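## Task

The same job with three complete trigger pulls instead of two: almost all of the spray must land on the yellow sign on the cabinet door. A complete pull is a full press and release of the trigger. Spray from about a hand's width, aimed at the sign's centre. Surplus spray on the sign or door counts against you, and one whole extra pull fails the task. Return the bottle upright to its original spot so that it stands unaided, then let go and move clear. Nothing may end up off the table.

## Robot and tools

Robot: the upper body of a humanoid on a stand just past the table's near edge. Only its right arm (7 joints) and right hand (thumb, index and middle finger) move.

Scene frame, in metres: the table top is z = 0 and +z is up. +x runs across the table away from the robot, and the robot's right side is toward -y. The near table edge is at x = 0.18. The origin lies roughly under the pelvis, which sits 0.01 to 0.14 above the table. The right shoulder is about 0.28 above the pelvis, 0.14 toward -y and 0.06 toward +x. The hand point can be at most 0.54 from the shoulder. The body may be slightly turned or tilted, and reported positions get less accurate the further the arm reaches.

Hand point: a spot 0.06 m in front of the palm, where a three-finger pinch closes. Its own axes: +y points out of the palm (the side where held things must be), +z points along straightened fingers, and +x points across the palm from the index toward the middle finger. With the hand flat, the fingertips are 0.095 beyond the point along +z and the thumb tip is 0.035 beyond it along +y. To grasp from above, turn +y downward. The wrist camera and its clamp sit on the index side and can hit objects.

execute_actions(actions): actions is a list of actions run in order. An empty list only returns state and images. Each action is a list of at most 15 rows, one row per control step of 1/30 s. If fewer than 15 rows are given, the last row is repeated, so every action lasts 0.5 s. Each row holds 13 numbers, each within [-1, 1], in this order: dx, dy, dz, rx, ry, rz, thumb_0, thumb_1, thumb_2, middle_0, middle_1, index_0, index_1. All of them are for the single right arm and hand.
- dx, dy, dz and rx, ry, rz are an offset, not a pose. They are expressed in the hand point's own axes and measured from the hand point's measured pose when the action began; for the first action of a call, that is the pose the previous result reported. Every row is relative to that same starting pose, not to the row before it. Scale: 1.0 means 0.6 m for translation and 180 degrees for rotation. rx, ry, rz together form one rotation vector.
- Per step, the commanded pose is clipped to at most 70 mm and 16 degrees from the measured pose. Large moves therefore take several actions and may end short; position wins over orientation when both cannot be met. The arm lags and overshoots briefly, and actions sent together tend to fall short overall. Joints move at up to 2.4 rad/s.
- The seven hand numbers are absolute goal angles, each scaled linearly between its hinge's stops. thumb_0 swings the thumb (+60 degrees at +1, -60 at -1) without closing it; toward +1 a bent thumb's tip heads to the middle finger's side, toward -1 to the index side. For the other six, +1 means open and -1 means closed. thumb_1 runs from +35 degrees to -60 and is straight at +0.26; thumb_2 runs from 0 to -100. Each finger's _0 bends at the knuckle (0 to +90) and _1 bends the tip link (0 to +100). Motors behave like soft springs: grip force grows the further the goal lies past the contact. A hinge only starts moving once its goal is about 0.06 to 0.07 away (0.17 for thumb_0), and it stops about that short of the goal. Sudden goal jumps make free fingers move fast. To keep a grip, repeat hand_goal; opening goals past hand_position releases it.

zoom_image(camera, region): gives an enlarged view of the latest image from cam_high, cam_low or cam_wrist (each 504x504). region is [x0, y0, x1, y1] in pixels, with the origin at the top-left corner, and may be at most 504 by 504. Use it to count the pale drops and check the sign.

finished_scene(scene): ends the current scene (pass its number) after the last command has been held. It cannot be undone. The result states whether the task was done and gives the next task. Replying without any tool call ends everything.

Result lines: end_effector_position (m) and end_effector_quat_wxyz give the hand point pose in the scene frame. "Hand target" is the pose the controller is currently driving toward. "pose unreachable" means the clearance check altered or blocked the command. hand_goal and hand_position list the goals in force and the actual hinge positions, on the command scale and in command order. hand_torque_nm is the motor effort in N m (positive toward -1), not the contact force. Joint positions and joint torques follow the arm order: shoulder pitch, roll, yaw, elbow, wrist roll, pitch, yaw. Torques include offsets and noise and are not zero in free air.

Joint ranges (rad): shoulder pitch -1.600 to 0.500, roll -1.600 to 0.000, yaw -1.300 to 1.300, elbow -1.047 to 2.094, wrist roll -1.972 to 1.972, wrist pitch and yaw -1.614 to 1.614.

Things to avoid: contact torque reaching a joint's load limit (23.7 N m for most joints, 4.75 for wrist pitch and yaw, with held weight included) freezes the arm for 10 s and drops the rest of the call. Holding loads heats the motors, even while you are thinking; MOTOR HOT appears from 90 °C, and at 120 °C an OVER-TEMPERATURE FAULT makes the arm and hand go limp. Do not drop or let the bottle slip, slam or push hard, and never knock anything off the table. Squeeze the trigger fully and release it fully for each pull, counting carefully, because an extra pull fails. The bottle must end upright in its spot with the hand open and withdrawn. The simulation keeps running while you think, and the robot holds its last command during that time.

Each tool is called as a command line: name --argument value for each argument, lists and objects as JSON in quotes; but a table of rows of numbers goes row by row, as --pt "numbers of a row", without its own name.

## Session

execute_actions --actions '[]'

Scene clock: 0.00 s.
end_effector_position=(+0.2753, -0.2814, +0.3129) hand_goal=(+0.000, +0.263, +1.000, +1.000, +1.000, +1.000, +1.000) hand_position=(+0.000, +0.263, +1.000, +1.000, +1.000, +1.000, +1.000) hand_torque_nm=(+0.00, +0.00, +0.00, +0.00, +0.00, +0.00, +0.00) end_effector_quat_wxyz=(+0.668, -0.507, +0.424, -0.342)
Joint positions: [ 0.188 -1.006 -0.786 -0.132  0.074 -0.616  0.468]
Joint velocities: [ 0.005  0.    -0.003 -0.003 -0.008  0.     0.   ]
Joint torques (N m, as the arm reports them, + toward a larger angle): no reading
Hand target: +0.275, -0.281, +0.313; +0.668, -0.507, +0.424, -0.342

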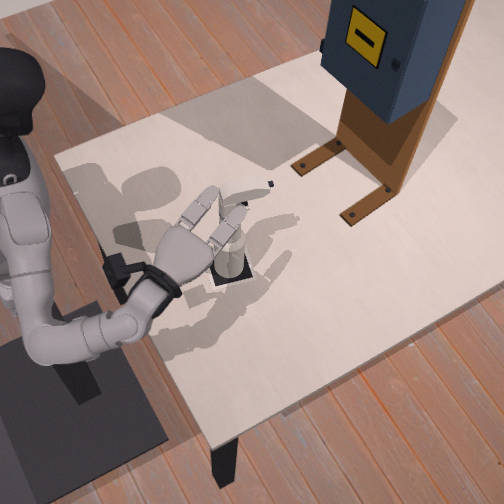

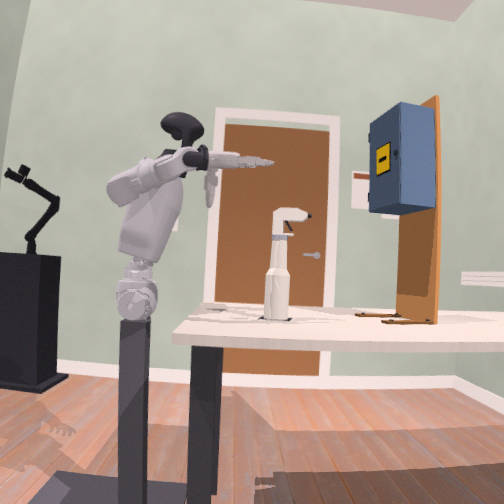

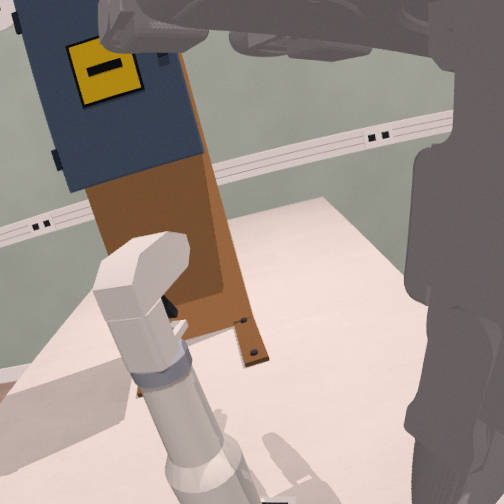

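zoom_image --camera "cam_high" --region '[140, 100, 420, 320]'

zoom_image --camera "cam_low" --region '[200, 90, 450, 340]'

Region (140, 100, 420, 320) of cam_high's 504x504 image, scaled by 1.800, with more detail than that image has; it fills the top 396 rows of this view, and the rest is white.

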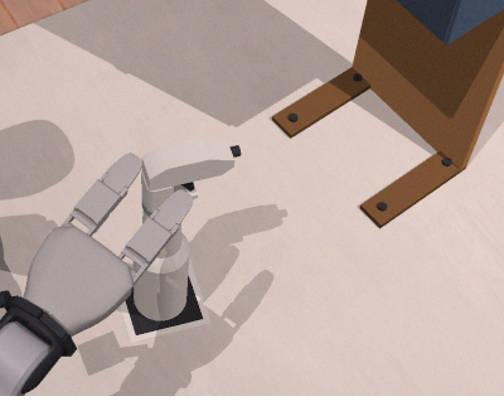

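Region (200, 90, 450, 340) of cam_low's 504x504 image, scaled by 2.016, with more detail than that image has.

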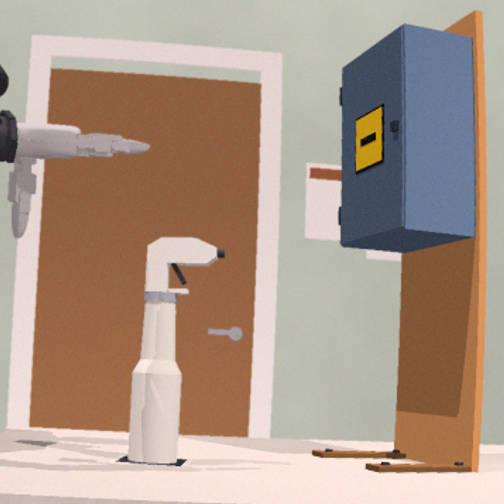

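execute_actions --actions '[[[0,0,0,0.089,0.087,0.12,0,1,1,1,1,1,1]],[[0,0,0,0.089,0.087,0.12,0,1,1,1,1,1,1]],[[0,0,0,0.089,0.087,0.12,0,1,1,1,1,1,1]],[[0,0,0,0,0,0,0,1,1,1,1,1,1]]]'

Scene clock: 3.53 s.
end_effector_position=(+0.2712, -0.2849, +0.3038) hand_goal=(+0.000, +1.000, +1.000, +1.000, +1.000, +1.000, +1.000) hand_position=(+0.000, +0.946, +1.000, +1.000, +1.000, +1.000, +1.000) hand_torque_nm=(+0.00, -0.08, +0.00, +0.00, +0.00, +0.00, +0.00) end_effector_quat_wxyz=(+0.656, +0.233, +0.671, -0.257)
Joint positions: [ 0.169 -0.308 -0.784 -0.893  0.635  0.708 -0.383]
Joint velocities: [-0.002 -0.005  0.    -0.005  0.009  0.     0.   ]
Joint torques (N m, as the arm reports them, + toward a larger angle): [-0.03 -2.12 -1.84 -2.49  0.34 -0.85  0.13]
Hand target: +0.271, -0.285, +0.303; +0.655, +0.232, +0.671, -0.257
Off the commanded pose: 0.001 m, 0 deg.

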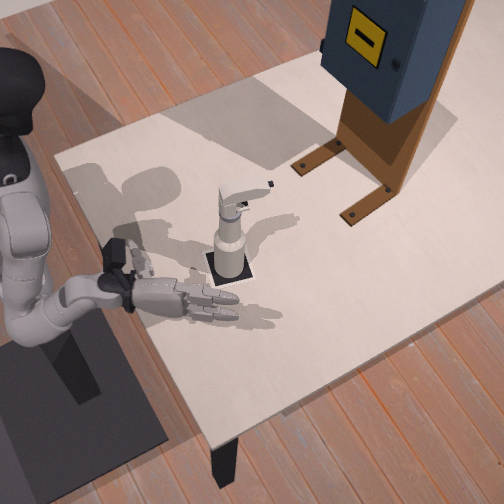

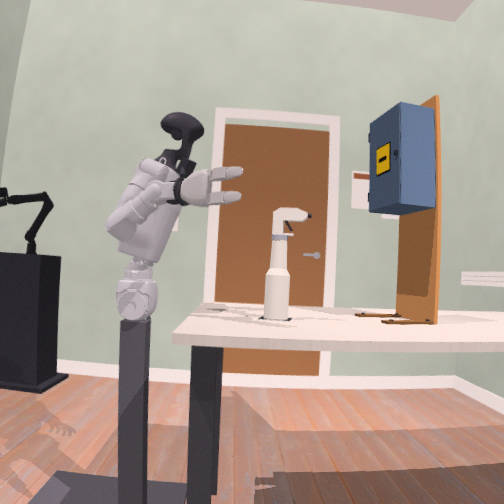

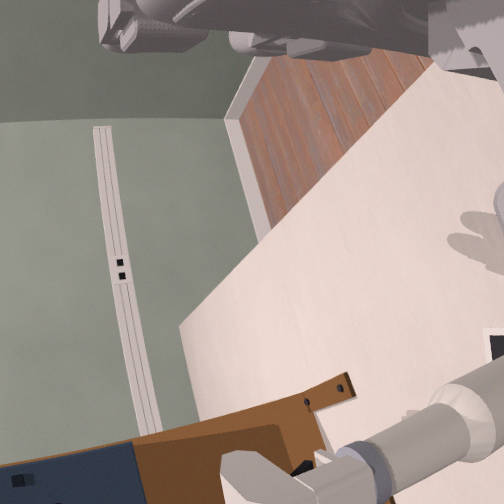

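execute_actions --actions '[[[0.055,0.058,0.041,0,0,0,0,1,1,1,1,1,1]],[[0.055,0.058,0.041,0,0,0,0,1,1,1,1,1,1]],[[0.055,0.058,0.041,0,0,0,0,1,1,1,1,1,1]],[[0,0,0,0,0,0,0,1,1,1,1,1,1]]]'

zoom_image --camera "cam_high" --region '[130, 150, 330, 350]'

Scene clock: 5.70 s.
end_effector_position=(+0.3892, -0.2460, +0.1956) hand_goal=(+0.000, +1.000, +1.000, +1.000, +1.000, +1.000, +1.000) hand_position=(+0.000, +0.950, +1.000, +1.000, +1.000, +1.000, +1.000) hand_torque_nm=(+0.00, -0.08, +0.00, +0.00, +0.00, +0.00, +0.00) end_effector_quat_wxyz=(+0.651, +0.231, +0.679, -0.250)
Joint positions: [-0.27  -0.172 -0.3    0.005  0.13   0.101 -0.446]
Joint velocities: [-0.009  0.    -0.018  0.    -0.008  0.     0.   ]
Joint torques (N m, as the arm reports them, + toward a larger angle): [-2.76 -1.89 -0.93 -3.63  0.4  -0.75  0.07]
Hand target: +0.389, -0.246, +0.196; +0.651, +0.231, +0.679, -0.250
Off the commanded pose: 0.000 m, 0 deg.

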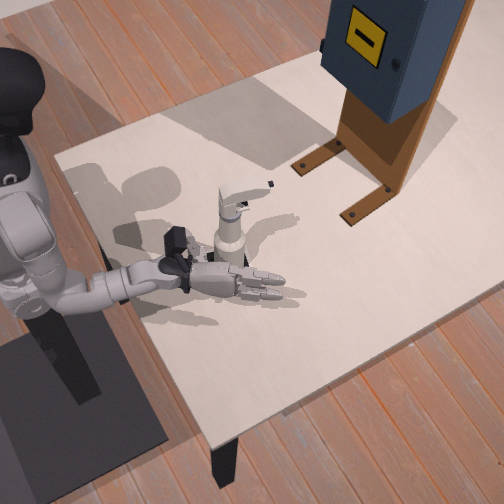

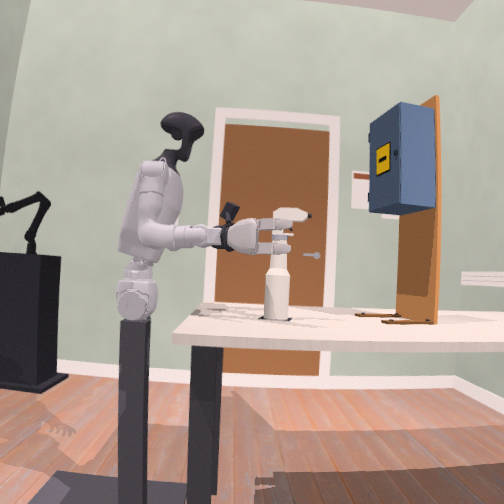

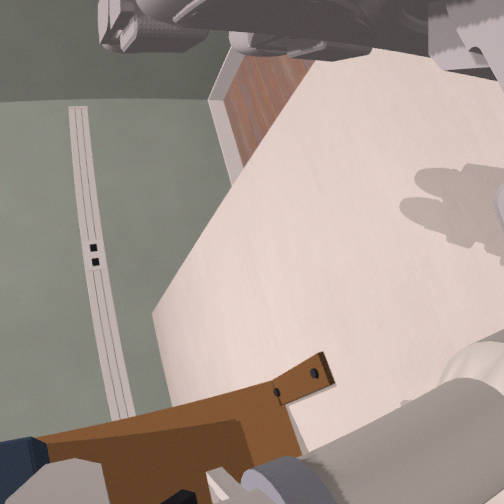

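Region (130, 150, 330, 350) of cam_high's 504x504 image, scaled by 2.520, with more detail than that image has.

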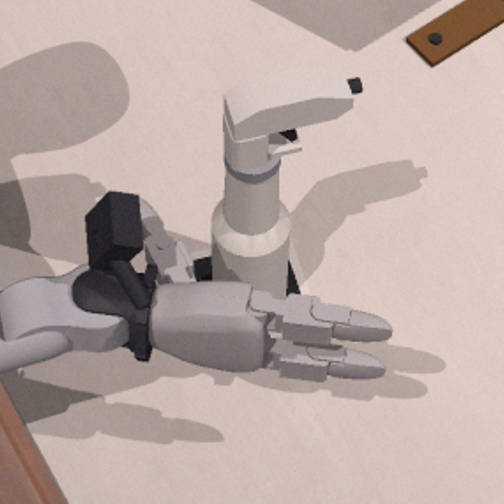

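execute_actions --actions '[[[-0.017,0.04,-0.042,0,-0.012,0,0,1,1,1,1,1,1]],[[-0.004,0.06,0,0,0,0,0,1,1,1,1,1,1]],[[0,0,0,0,0,0,0,1,1,1,1,1,1]]]'

zoom_image --camera "cam_high" --region '[130, 150, 330, 350]'

Scene clock: 7.50 s.
end_effector_position=(+0.4066, -0.1798, +0.2055) hand_goal=(+0.000, +1.000, +1.000, +1.000, +1.000, +1.000, +1.000) hand_position=(+0.000, +0.950, +1.000, +1.000, +1.000, +1.000, +1.000) hand_torque_nm=(+0.00, -0.08, +0.00, +0.00, +0.00, +0.00, +0.00) end_effector_quat_wxyz=(+0.663, +0.226, +0.669, -0.248)
Joint positions: [-0.333 -0.022 -0.135 -0.035 -0.022  0.131 -0.613]
Joint velocities: [-0.012 -0.005  0.011 -0.002  0.003  0.     0.   ]
Joint torques (N m, as the arm reports them, + toward a larger angle): [-3.16 -0.77 -0.37 -3.64  0.29 -0.72  0.07]
Hand target: +0.407, -0.180, +0.206; +0.663, +0.226, +0.669, -0.248
Off the commanded pose: 0.000 m, 0 deg.

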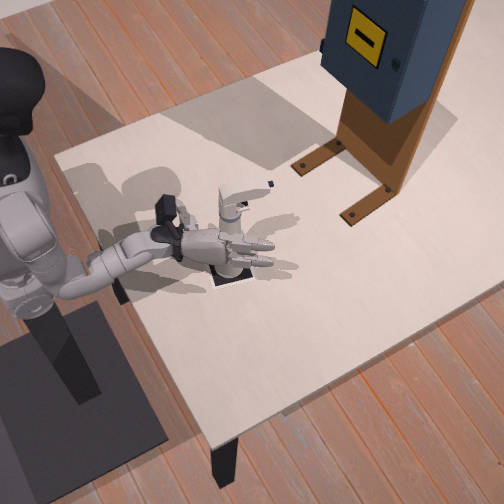

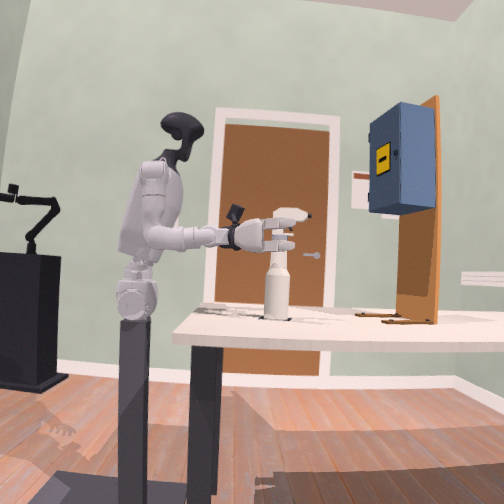

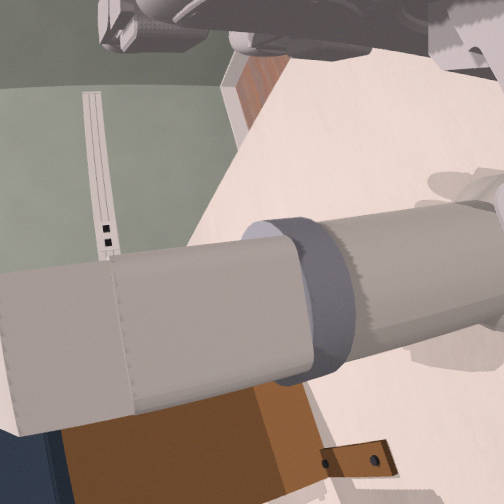

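Region (130, 150, 330, 350) of cam_high's 504x504 image, scaled by 2.520, with more detail than that image has.

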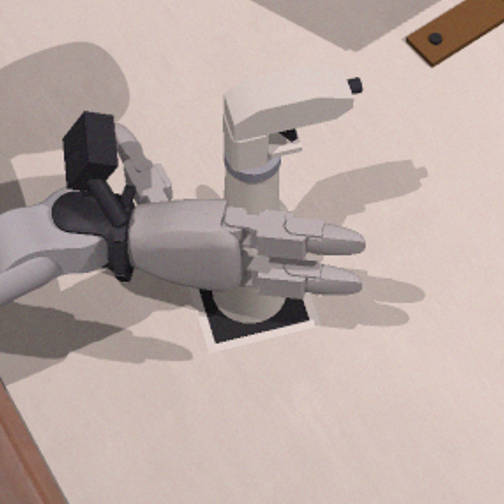

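execute_actions --actions '[[[0.01,0.06,0.02,0,0,0,0,1,1,1,1,1,1]],[[0,0,0,0,0,0,0,1,1,0.6,0.8,1,1]]]'

zoom_image --camera "cam_low" --region '[200, 190, 340, 330]'

Scene clock: 8.70 s.
end_effector_position=(+0.4375, -0.1565, +0.1977) hand_goal=(+0.000, +1.000, +1.000, +0.600, +0.800, +1.000, +1.000) hand_position=(+0.000, +0.950, +1.000, +0.656, +0.851, +1.000, +1.000) hand_torque_nm=(+0.00, -0.08, +0.00, +0.08, +0.08, +0.00, +0.00) end_effector_quat_wxyz=(+0.661, +0.225, +0.672, -0.245)
Joint positions: [-0.498  0.009 -0.117  0.22  -0.057  0.036 -0.679]
Joint velocities: [ 0.005 -0.003 -0.008  0.002 -0.003  0.     0.   ]
Joint torques (N m, as the arm reports them, + toward a larger angle): [-3.92 -0.61 -0.08 -3.57  0.28 -0.7   0.07]
Hand target: +0.438, -0.156, +0.198; +0.662, +0.225, +0.672, -0.245
Off the commanded pose: 0.000 m, 0 deg.

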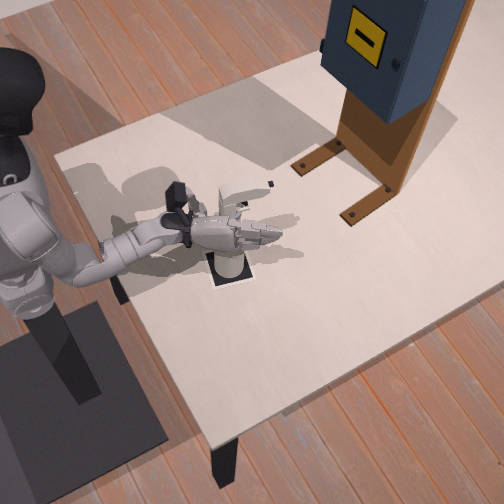

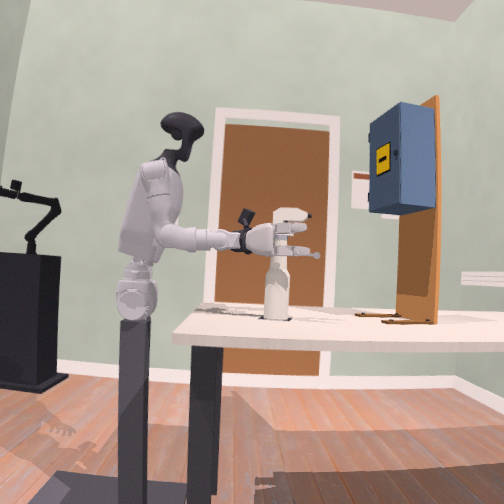

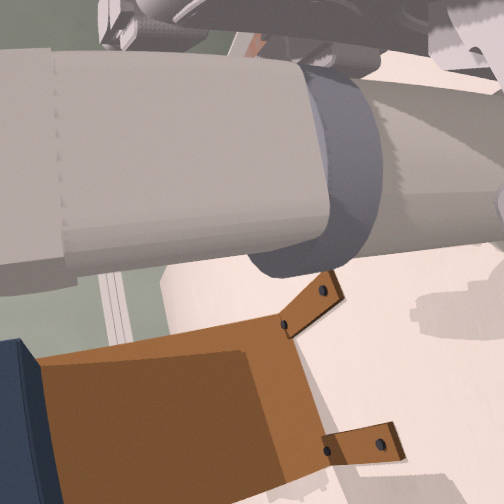

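Region (200, 190, 340, 330) of cam_low's 504x504 image, scaled by 3.600, with more detail than that image has.

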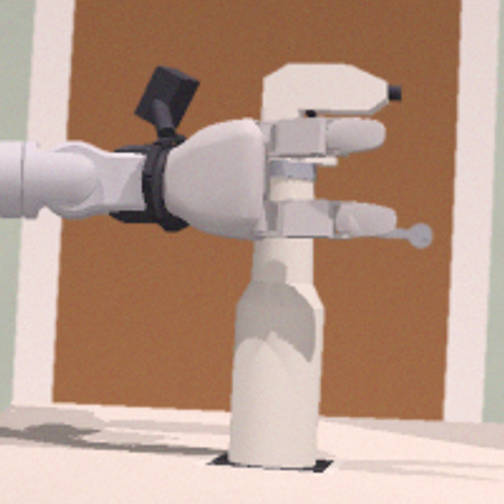

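execute_actions --actions '[[[0,0.01,0.005,0.033,0,0,0.2,0.6,1,0.3,0.5,0.7,1]],[[0,0,0,0,0,0,0.4,0.2,0.5,0.0,0.1,0.7,1]]]'

Scene clock: 9.93 s.
end_effector_position=(+0.4429, -0.1534, +0.1976) hand_goal=(+0.400, +0.200, +0.500, +0.000, +0.100, +0.700, +1.000) hand_position=(+0.262, +0.250, +0.551, +0.056, +0.151, +0.756, +1.000) hand_torque_nm=(-0.26, +0.08, +0.08, +0.08, +0.08, +0.08, +0.00) end_effector_quat_wxyz=(+0.649, +0.257, +0.658, -0.282)
Joint positions: [-0.545  0.016 -0.053  0.291 -0.051  0.016 -0.861]
Joint velocities: [ 0.    -0.017  0.    -0.003  0.002  0.     0.   ]
Joint torques (N m, as the arm reports them, + toward a larger angle): [-4.17 -0.43 -0.11 -3.56  0.21 -0.65  0.07]
Hand target: +0.443, -0.153, +0.198; +0.649, +0.257, +0.658, -0.281
Off the commanded pose: 0.000 m, 0 deg.

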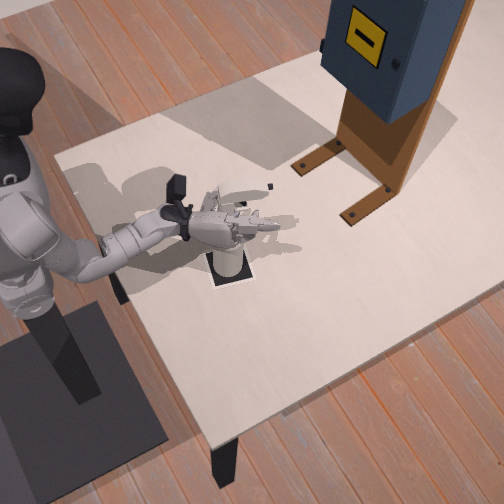

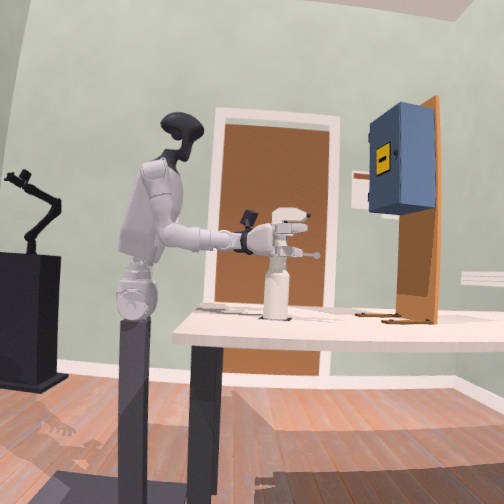

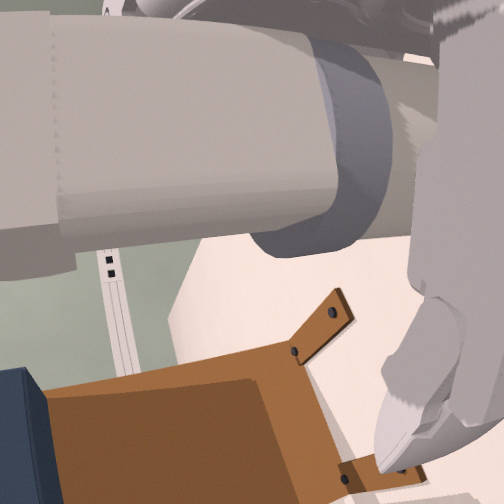

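execute_actions --actions '[[[0,0,0,0,0,0,0.4,0.0,0.2,-0.2,-0.2,0.7,1]],[[0,0,0,0,0,0,0.4,-0.2,-0.2,-0.35,-0.5,0.7,1]]]'

zoom_image --camera "cam_high" --region '[130, 150, 330, 350]'

Scene clock: 11.07 s.
end_effector_position=(+0.4429, -0.1534, +0.1977) hand_goal=(+0.400, -0.200, -0.200, -0.350, -0.500, +0.700, +1.000) hand_position=(+0.262, -0.040, -0.149, -0.205, -0.358, +0.756, +1.000) hand_torque_nm=(-0.26, +0.24, +0.08, +0.21, +0.23, +0.08, +0.00) end_effector_quat_wxyz=(+0.649, +0.257, +0.658, -0.281)
Joint positions: [-0.545  0.016 -0.053  0.291 -0.051  0.016 -0.861]
Joint velocities: [ 0.     0.005 -0.015  0.005 -0.011  0.     0.   ]
Joint torques (N m, as the arm reports them, + toward a larger angle): [-4.08 -0.49 -0.14 -3.49  0.1  -0.65  0.06]
Hand target: +0.443, -0.153, +0.198; +0.649, +0.257, +0.658, -0.282
Off the commanded pose: 0.000 m, 0 deg.

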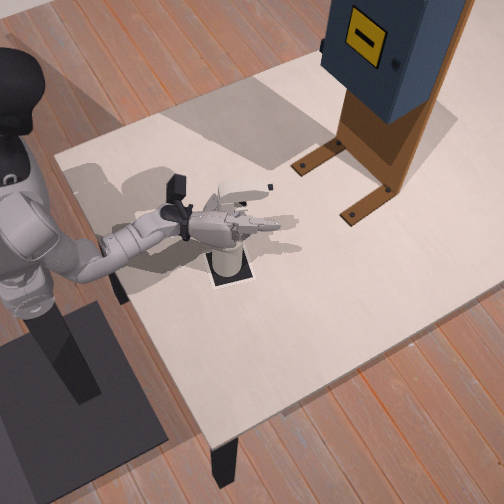

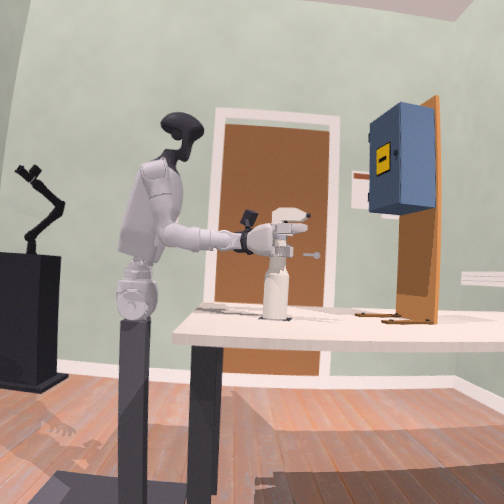

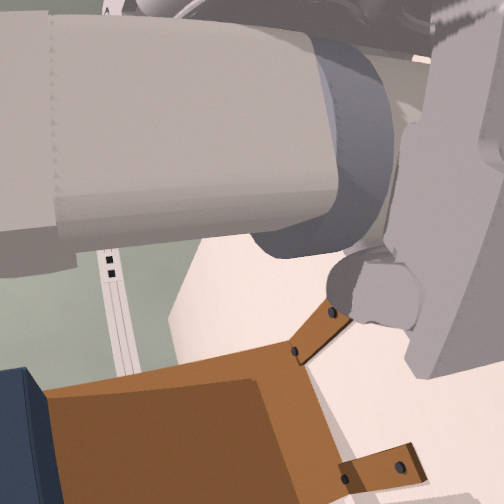

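Region (130, 150, 330, 350) of cam_high's 504x504 image, scaled by 2.520, with more detail than that image has.

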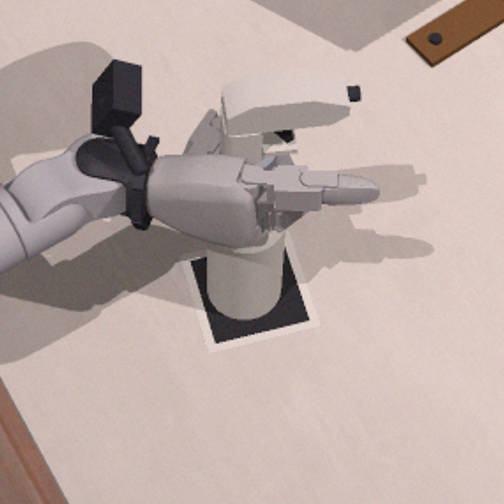

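execute_actions --actions '[[[0,0,0,0,0,0,0.4,-0.4,-0.6,-0.6,-0.8,0.7,1]],[[0,0,0,0,0,0,0.4,-0.6,-0.9,-0.8,-1,0.7,1]],[[-0.09,0,0,0,0,0,0.4,-0.6,-0.9,-0.8,-1,0.7,1]],[[-0.09,0,0,-0.06,0,0,0.4,-0.6,-0.9,-0.8,-1,0.7,0.6]],[[-0.09,0,0,-0.06,0,0,0.4,-0.6,-0.9,-0.8,-1,0.6,0.2]],[[-0.07,0,0.03,-0.05,0,0,0.4,-0.6,-0.9,-0.8,-1,0.6,0.2]],[[0,0,0,0,0,0,0.4,-0.6,-0.9,-0.8,-1,0.6,0.2]]]'

zoom_image --camera "cam_high" --region '[180, 0, 440, 260]'

zoom_image --camera "cam_low" --region '[220, 90, 450, 320]'

Scene clock: 14.77 s.
end_effector_position=(+0.4642, -0.1507, +0.4055) hand_goal=(+0.400, -0.600, -0.900, -0.800, -1.000, +0.600, +0.200) hand_position=(+0.272, -0.037, -0.330, -0.206, -0.484, +0.654, +0.251) hand_torque_nm=(-0.24, +0.76, +0.76, +0.76, +0.76, +0.08, +0.08) end_effector_quat_wxyz=(+0.698, +0.075, +0.705, -0.101)
Joint positions: [-1.095 -0.427 -0.256 -0.154  0.271  1.068 -0.252]
Joint velocities: [ 0.002  0.    -0.002 -0.003  0.003  0.     0.   ]
Joint torques (N m, as the arm reports them, + toward a larger angle): [-6.22 -2.26 -1.42 -3.15  0.43 -1.04  0.05]
Hand target: +0.464, -0.151, +0.407; +0.699, +0.075, +0.704, -0.101
Off the commanded pose: 0.002 m, 0 deg.

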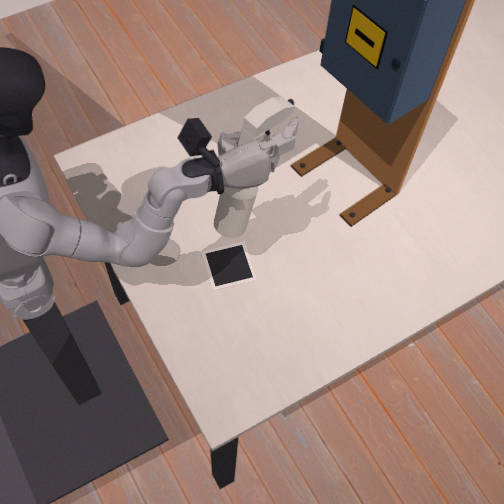

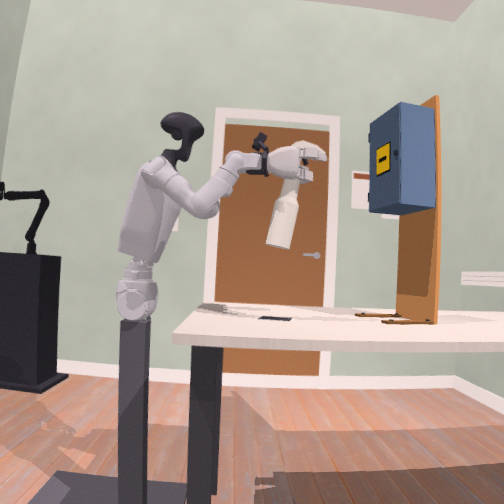

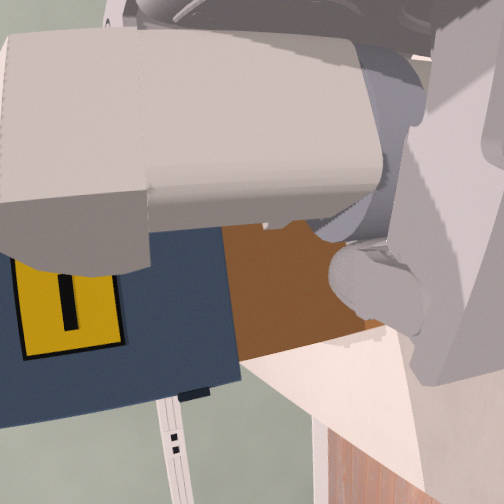

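Region (180, 0, 440, 260) of cam_high's 504x504 image, scaled by 1.938, with more detail than that image has.

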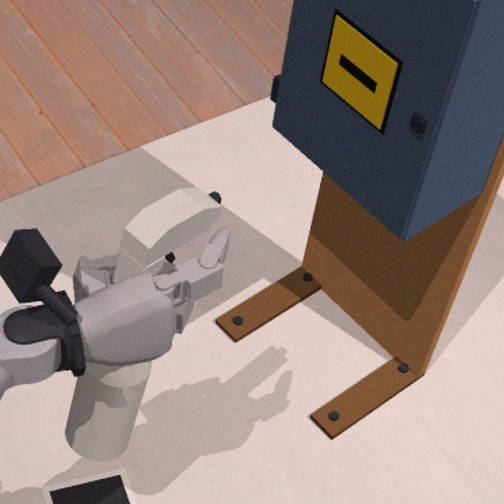

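Region (220, 90, 450, 320) of cam_low's 504x504 image, scaled by 2.191, with more detail than that image has.

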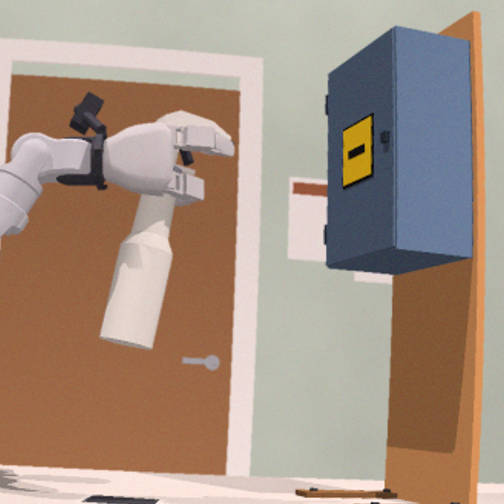

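execute_actions --actions '[[[0.095,0,0,0,0,0,0.4,-0.6,-0.9,-0.8,-1,0.7,0.6]],[[0.095,0,0,0,0,0,0.4,-0.6,-0.9,-0.8,-1,0.7,0.6]],[[0.085,0,0,0,-0.072,0,0.4,-0.6,-0.9,-0.8,-1,0.7,0.6]],[[0,0,0,0,0,0,0.4,-0.6,-0.9,-0.8,-1,0.7,0.6]]]'

zoom_image --camera "cam_high" --region '[150, 120, 350, 320]'

zoom_image --camera "cam_low" --region '[200, 180, 350, 330]'

Scene clock: 17.23 s.
end_effector_position=(+0.4565, -0.1612, +0.2265) hand_goal=(+0.400, -0.600, -0.900, -0.800, -1.000, +0.700, +0.600) hand_position=(+0.273, -0.036, -0.331, -0.206, -0.484, +0.654, +0.549) hand_torque_nm=(-0.24, +0.76, +0.76, +0.76, +0.76, -0.07, -0.08) end_effector_quat_wxyz=(+0.750, +0.074, +0.647, -0.116)
Joint positions: [-0.647 -0.238 -0.176  0.529  0.102 -0.251 -0.162]
Joint velocities: [ 0.     0.     0.005  0.011 -0.008  0.     0.   ]
Joint torques (N m, as the arm reports them, + toward a larger angle): [-5.46 -1.83 -1.06 -4.31  0.58 -1.   -0.03]
Hand target: +0.457, -0.160, +0.228; +0.751, +0.074, +0.646, -0.115
Off the commanded pose: 0.002 m, 0 deg.

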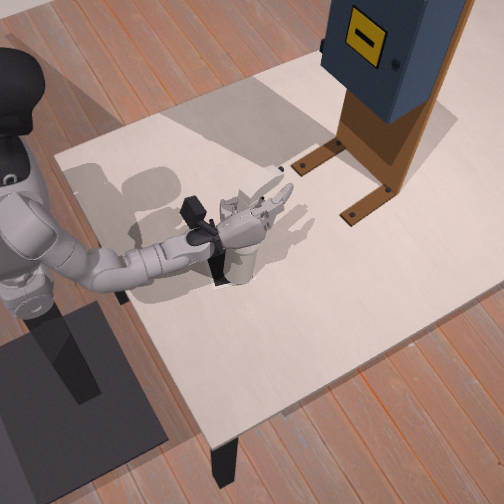

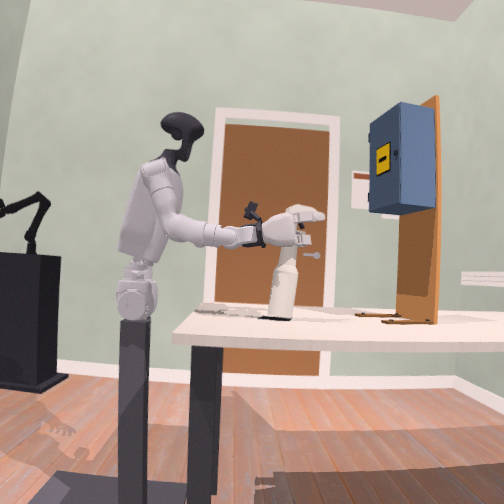

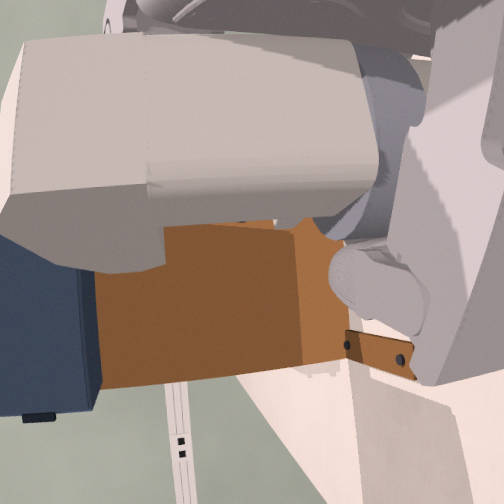

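Region (150, 120, 350, 320) of cam_high's 504x504 image, scaled by 2.520, with more detail than that image has.

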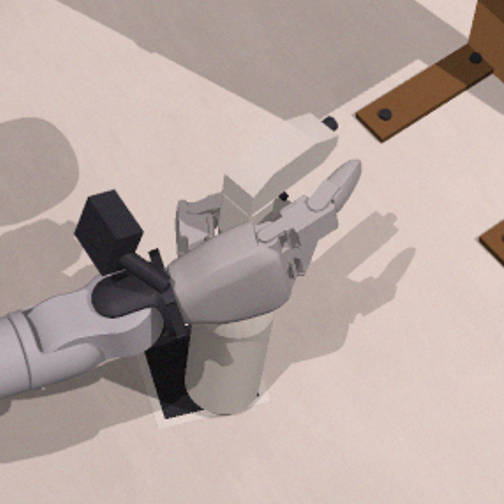

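Region (200, 180, 350, 330) of cam_low's 504x504 image, scaled by 3.360, with more detail than that image has.

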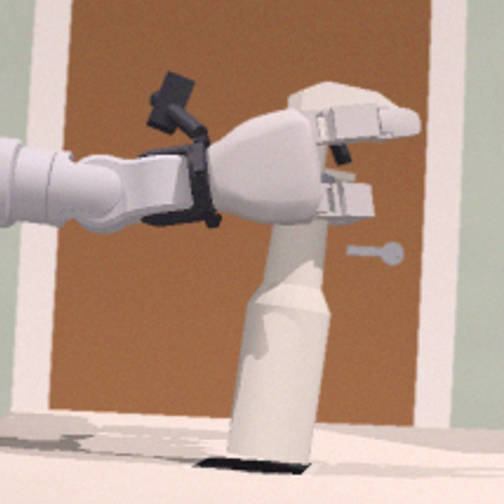

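execute_actions --actions '[[[0.007,0,0,0,0,0,0.4,-0.4,-0.65,-0.55,-0.8,0.8,0.8]],[[0.0,0,-0.022,0,0,0,0.4,-0.3,-0.55,-0.45,-0.7,0.8,0.8]],[[0.0,0,-0.022,0,0,0,0.4,-0.3,-0.55,-0.45,-0.7,0.8,0.8]],[[0,0,0,0,0,0,0.4,-0.3,-0.55,-0.45,-0.7,0.8,0.8]]]'

zoom_image --camera "cam_high" --region '[150, 120, 350, 320]'

zoom_image --camera "cam_low" --region '[200, 180, 350, 330]'

Scene clock: 19.47 s.
end_effector_position=(+0.4317, -0.1594, +0.2189) hand_goal=(+0.400, -0.300, -0.550, -0.450, -0.700, +0.800, +0.800) hand_position=(+0.273, -0.014, -0.331, -0.188, -0.484, +0.742, +0.749) hand_torque_nm=(-0.24, +0.43, +0.35, +0.37, +0.34, -0.08, -0.08) end_effector_quat_wxyz=(+0.751, +0.078, +0.645, -0.117)
Joint positions: [-0.505 -0.21  -0.161  0.357  0.102 -0.228 -0.179]
Joint velocities: [ 0.    -0.003 -0.009  0.     0.008  0.     0.   ]
Joint torques (N m, as the arm reports them, + toward a larger angle): [-4.01 -1.55 -1.04 -3.73  0.53 -0.79  0.04]
Hand target: +0.432, -0.159, +0.219; +0.751, +0.078, +0.645, -0.117
Off the commanded pose: 0.000 m, 0 deg.

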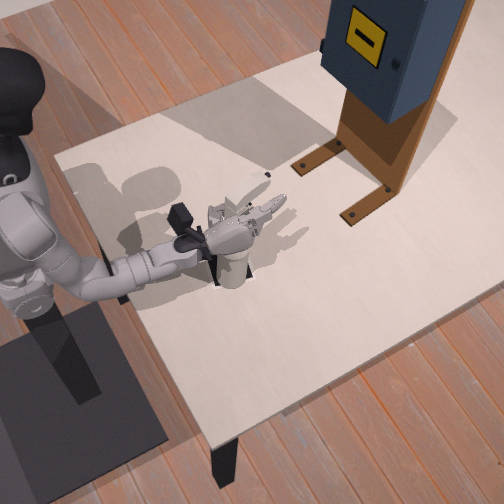

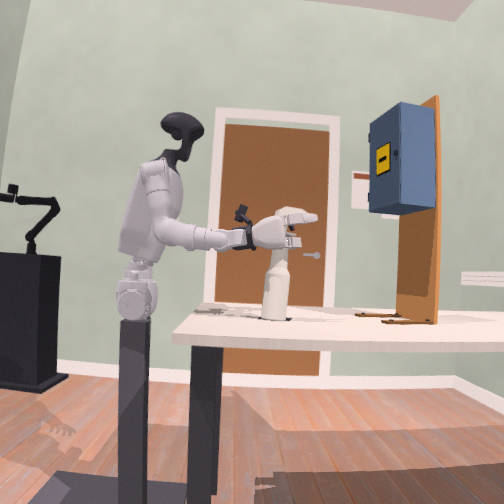

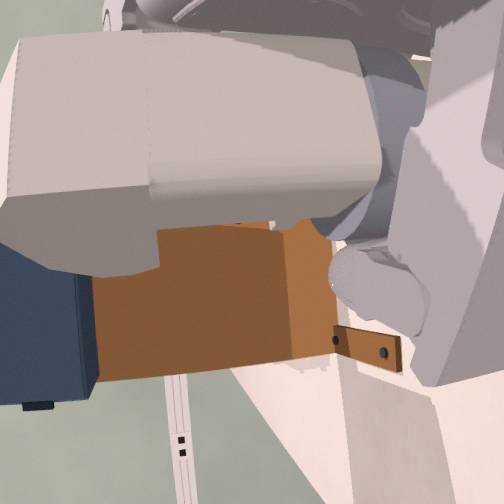

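Region (150, 120, 350, 320) of cam_high's 504x504 image, scaled by 2.520, with more detail than that image has.

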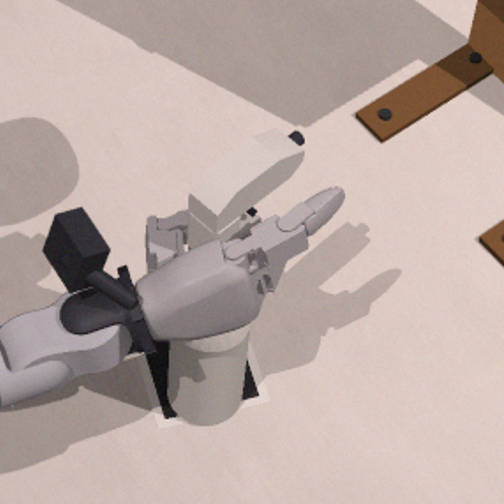

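Region (200, 180, 350, 330) of cam_low's 504x504 image, scaled by 3.360, with more detail than that image has.

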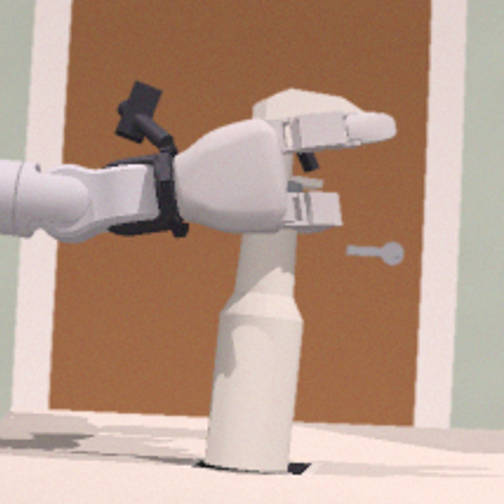

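execute_actions --actions '[[[0,0,0,0,0,0,0.4,0.0,-0.3,-0.2,-0.45,0.8,0.8]],[[0,-0.01,0,0,0,0,0.4,0.25,0.0,0.1,-0.1,1,1]],[[0,-0.015,0,0,0,0,0.4,0.6,0.5,0.5,0.5,1,1]],[[0,0,0,0,0,0,0.4,1,1,1,1,1,1]]]'

zoom_image --camera "cam_high" --region '[150, 120, 350, 320]'

zoom_image --camera "cam_low" --region '[200, 180, 350, 330]'

Scene clock: 21.63 s.
end_effector_position=(+0.4285, -0.1748, +0.2196) hand_goal=(+0.400, +1.000, +1.000, +1.000, +1.000, +1.000, +1.000) hand_position=(+0.273, +0.942, +0.948, +0.941, +0.949, +0.944, +0.949) hand_torque_nm=(-0.24, -0.09, -0.08, -0.08, -0.08, -0.08, -0.08) end_effector_quat_wxyz=(+0.751, +0.076, +0.645, -0.122)
Joint positions: [-0.492 -0.244 -0.193  0.357  0.125 -0.229 -0.139]
Joint velocities: [ 0.    -0.006 -0.011 -0.003  0.     0.     0.   ]
Joint torques (N m, as the arm reports them, + toward a larger angle): [-3.9  -1.86 -1.18 -3.61  0.54 -0.78  0.03]
Hand target: +0.428, -0.175, +0.220; +0.751, +0.076, +0.645, -0.122
Off the commanded pose: 0.000 m, 0 deg.

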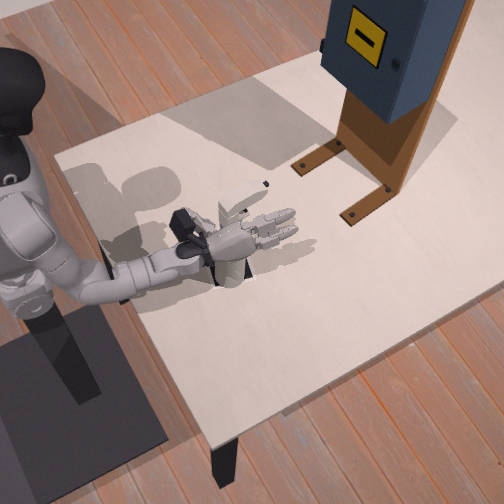

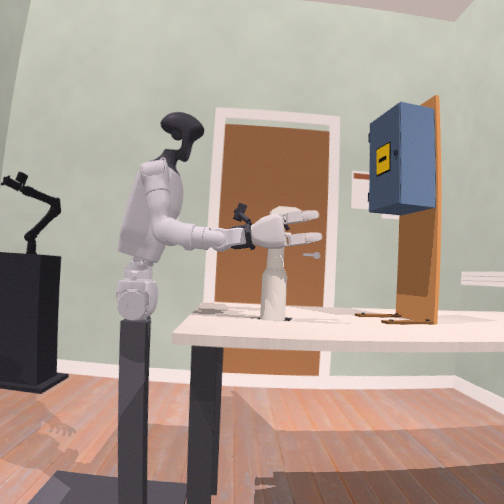

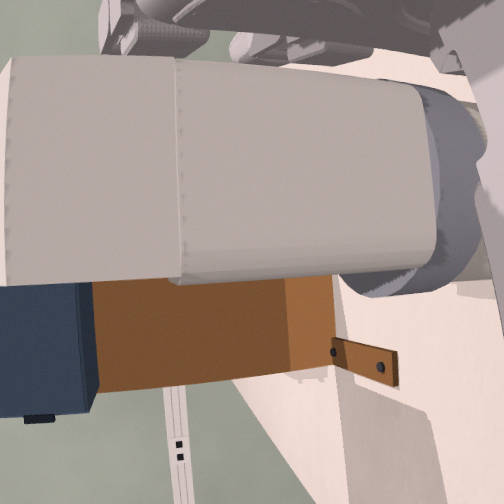

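Region (150, 120, 350, 320) of cam_high's 504x504 image, scaled by 2.520, with more detail than that image has.

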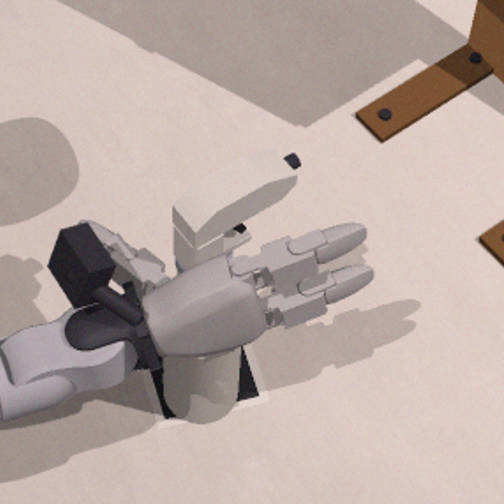

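Region (200, 180, 350, 330) of cam_low's 504x504 image, scaled by 3.360, with more detail than that image has.

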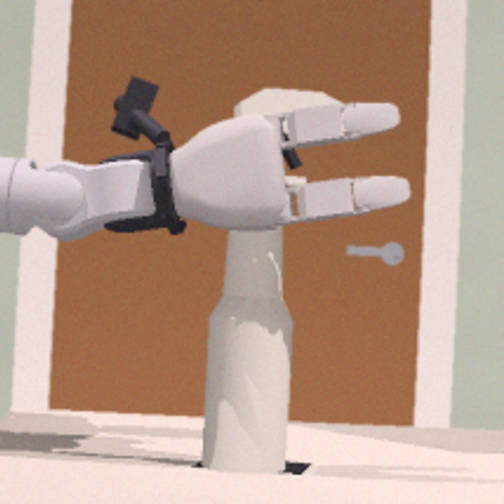

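execute_actions --actions '[[[0.0,-0.042,-0.028,0,0,0,0.4,1,1,1,1,1,1]],[[0.03,0,0,0.077,0.052,0.008,0.4,1,1,1,1,1,1]],[[0,0,0,0,0,0,0.4,1,1,1,1,1,1]]]'

zoom_image --camera "cam_low" --region '[200, 180, 350, 330]'

Scene clock: 23.50 s.
end_effector_position=(+0.4076, -0.1986, +0.2000) hand_goal=(+0.400, +1.000, +1.000, +1.000, +1.000, +1.000, +1.000) hand_position=(+0.273, +0.946, +0.949, +0.946, +0.949, +0.946, +0.949) hand_torque_nm=(-0.24, -0.08, -0.08, -0.08, -0.08, -0.08, -0.08) end_effector_quat_wxyz=(+0.683, +0.183, +0.682, -0.185)
Joint positions: [-0.341 -0.148 -0.218  0.09   0.117  0.023 -0.368]
Joint velocities: [-0.005  0.002  0.008 -0.005  0.009  0.     0.   ]
Joint torques (N m, as the arm reports them, + toward a larger angle): [-3.17 -1.46 -0.88 -3.66  0.36 -0.78  0.09]
Hand target: +0.408, -0.199, +0.200; +0.683, +0.183, +0.682, -0.185
Off the commanded pose: 0.000 m, 0 deg.

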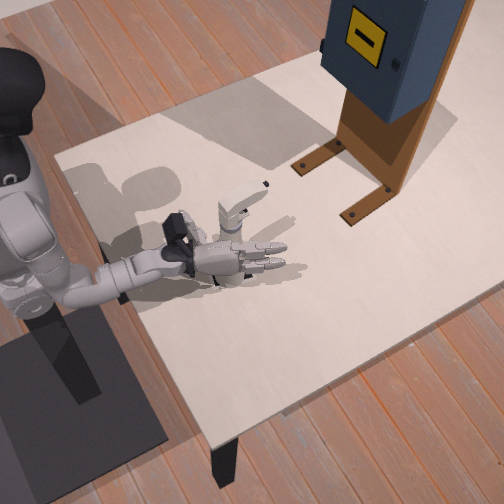

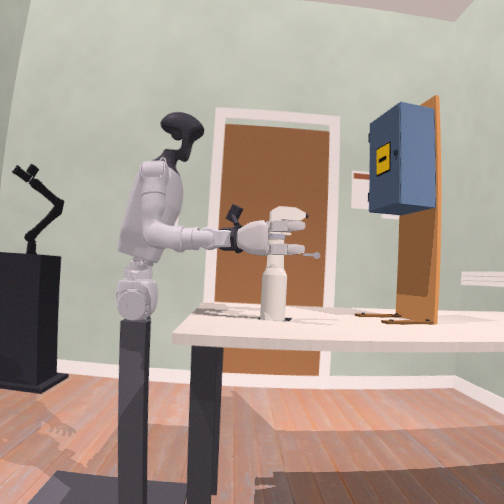

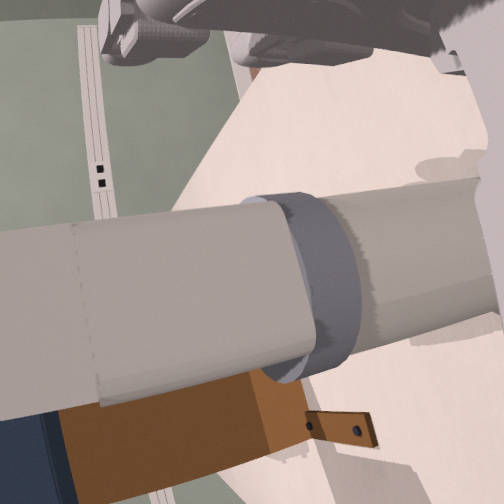

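Region (200, 180, 350, 330) of cam_low's 504x504 image, scaled by 3.360, with more detail than that image has.

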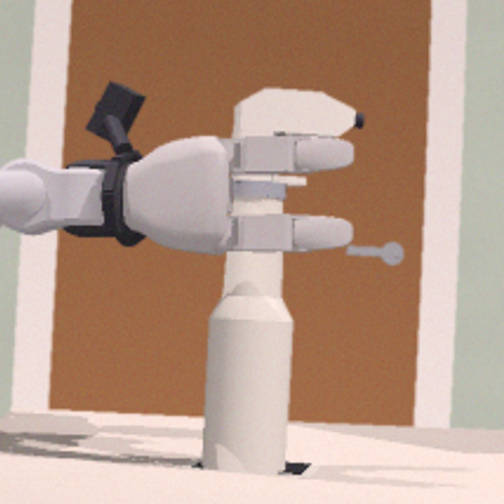

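execute_actions --actions '[[[0,0.052,0.008,0,0,0,0.8,1,1,1,1,1,1]],[[0,0,0,0,0,0,0.8,0.6,1,0.5,0.6,0.7,0.6]]]'

Scene clock: 24.63 s.
end_effector_position=(+0.4264, -0.1723, +0.1995) hand_goal=(+0.800, +0.600, +1.000, +0.500, +0.600, +0.700, +0.600) hand_position=(+0.653, +0.645, +0.949, +0.556, +0.651, +0.756, +0.651) hand_torque_nm=(-0.28, +0.07, -0.08, +0.08, +0.08, +0.08, +0.08) end_effector_quat_wxyz=(+0.682, +0.183, +0.684, -0.183)
Joint positions: [-0.432 -0.096 -0.167  0.175  0.062  0.012 -0.438]
Joint velocities: [-0.008  0.005  0.006 -0.008 -0.002  0.     0.   ]
Joint torques (N m, as the arm reports them, + toward a larger angle): [-3.64 -1.12 -0.49 -3.67  0.31 -0.76  0.11]
Hand target: +0.426, -0.172, +0.199; +0.682, +0.183, +0.684, -0.182
Off the commanded pose: 0.000 m, 0 deg.

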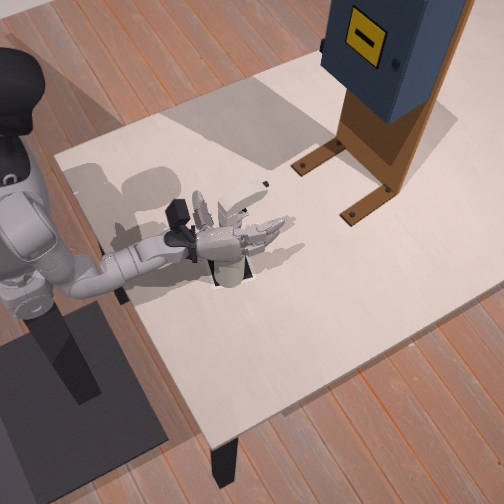

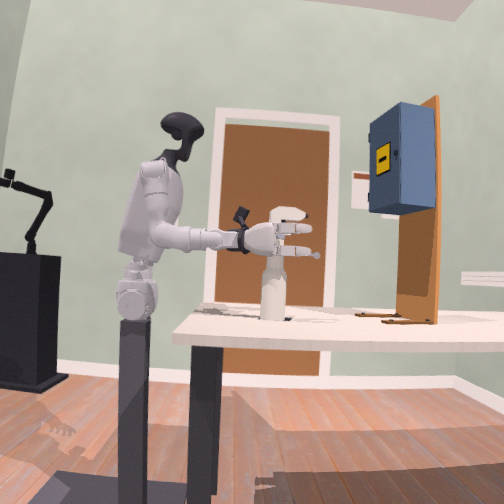

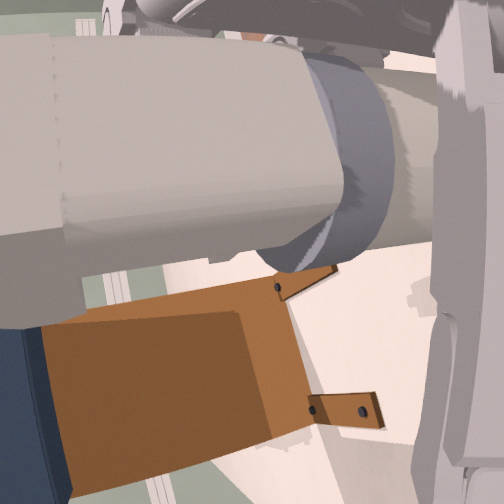

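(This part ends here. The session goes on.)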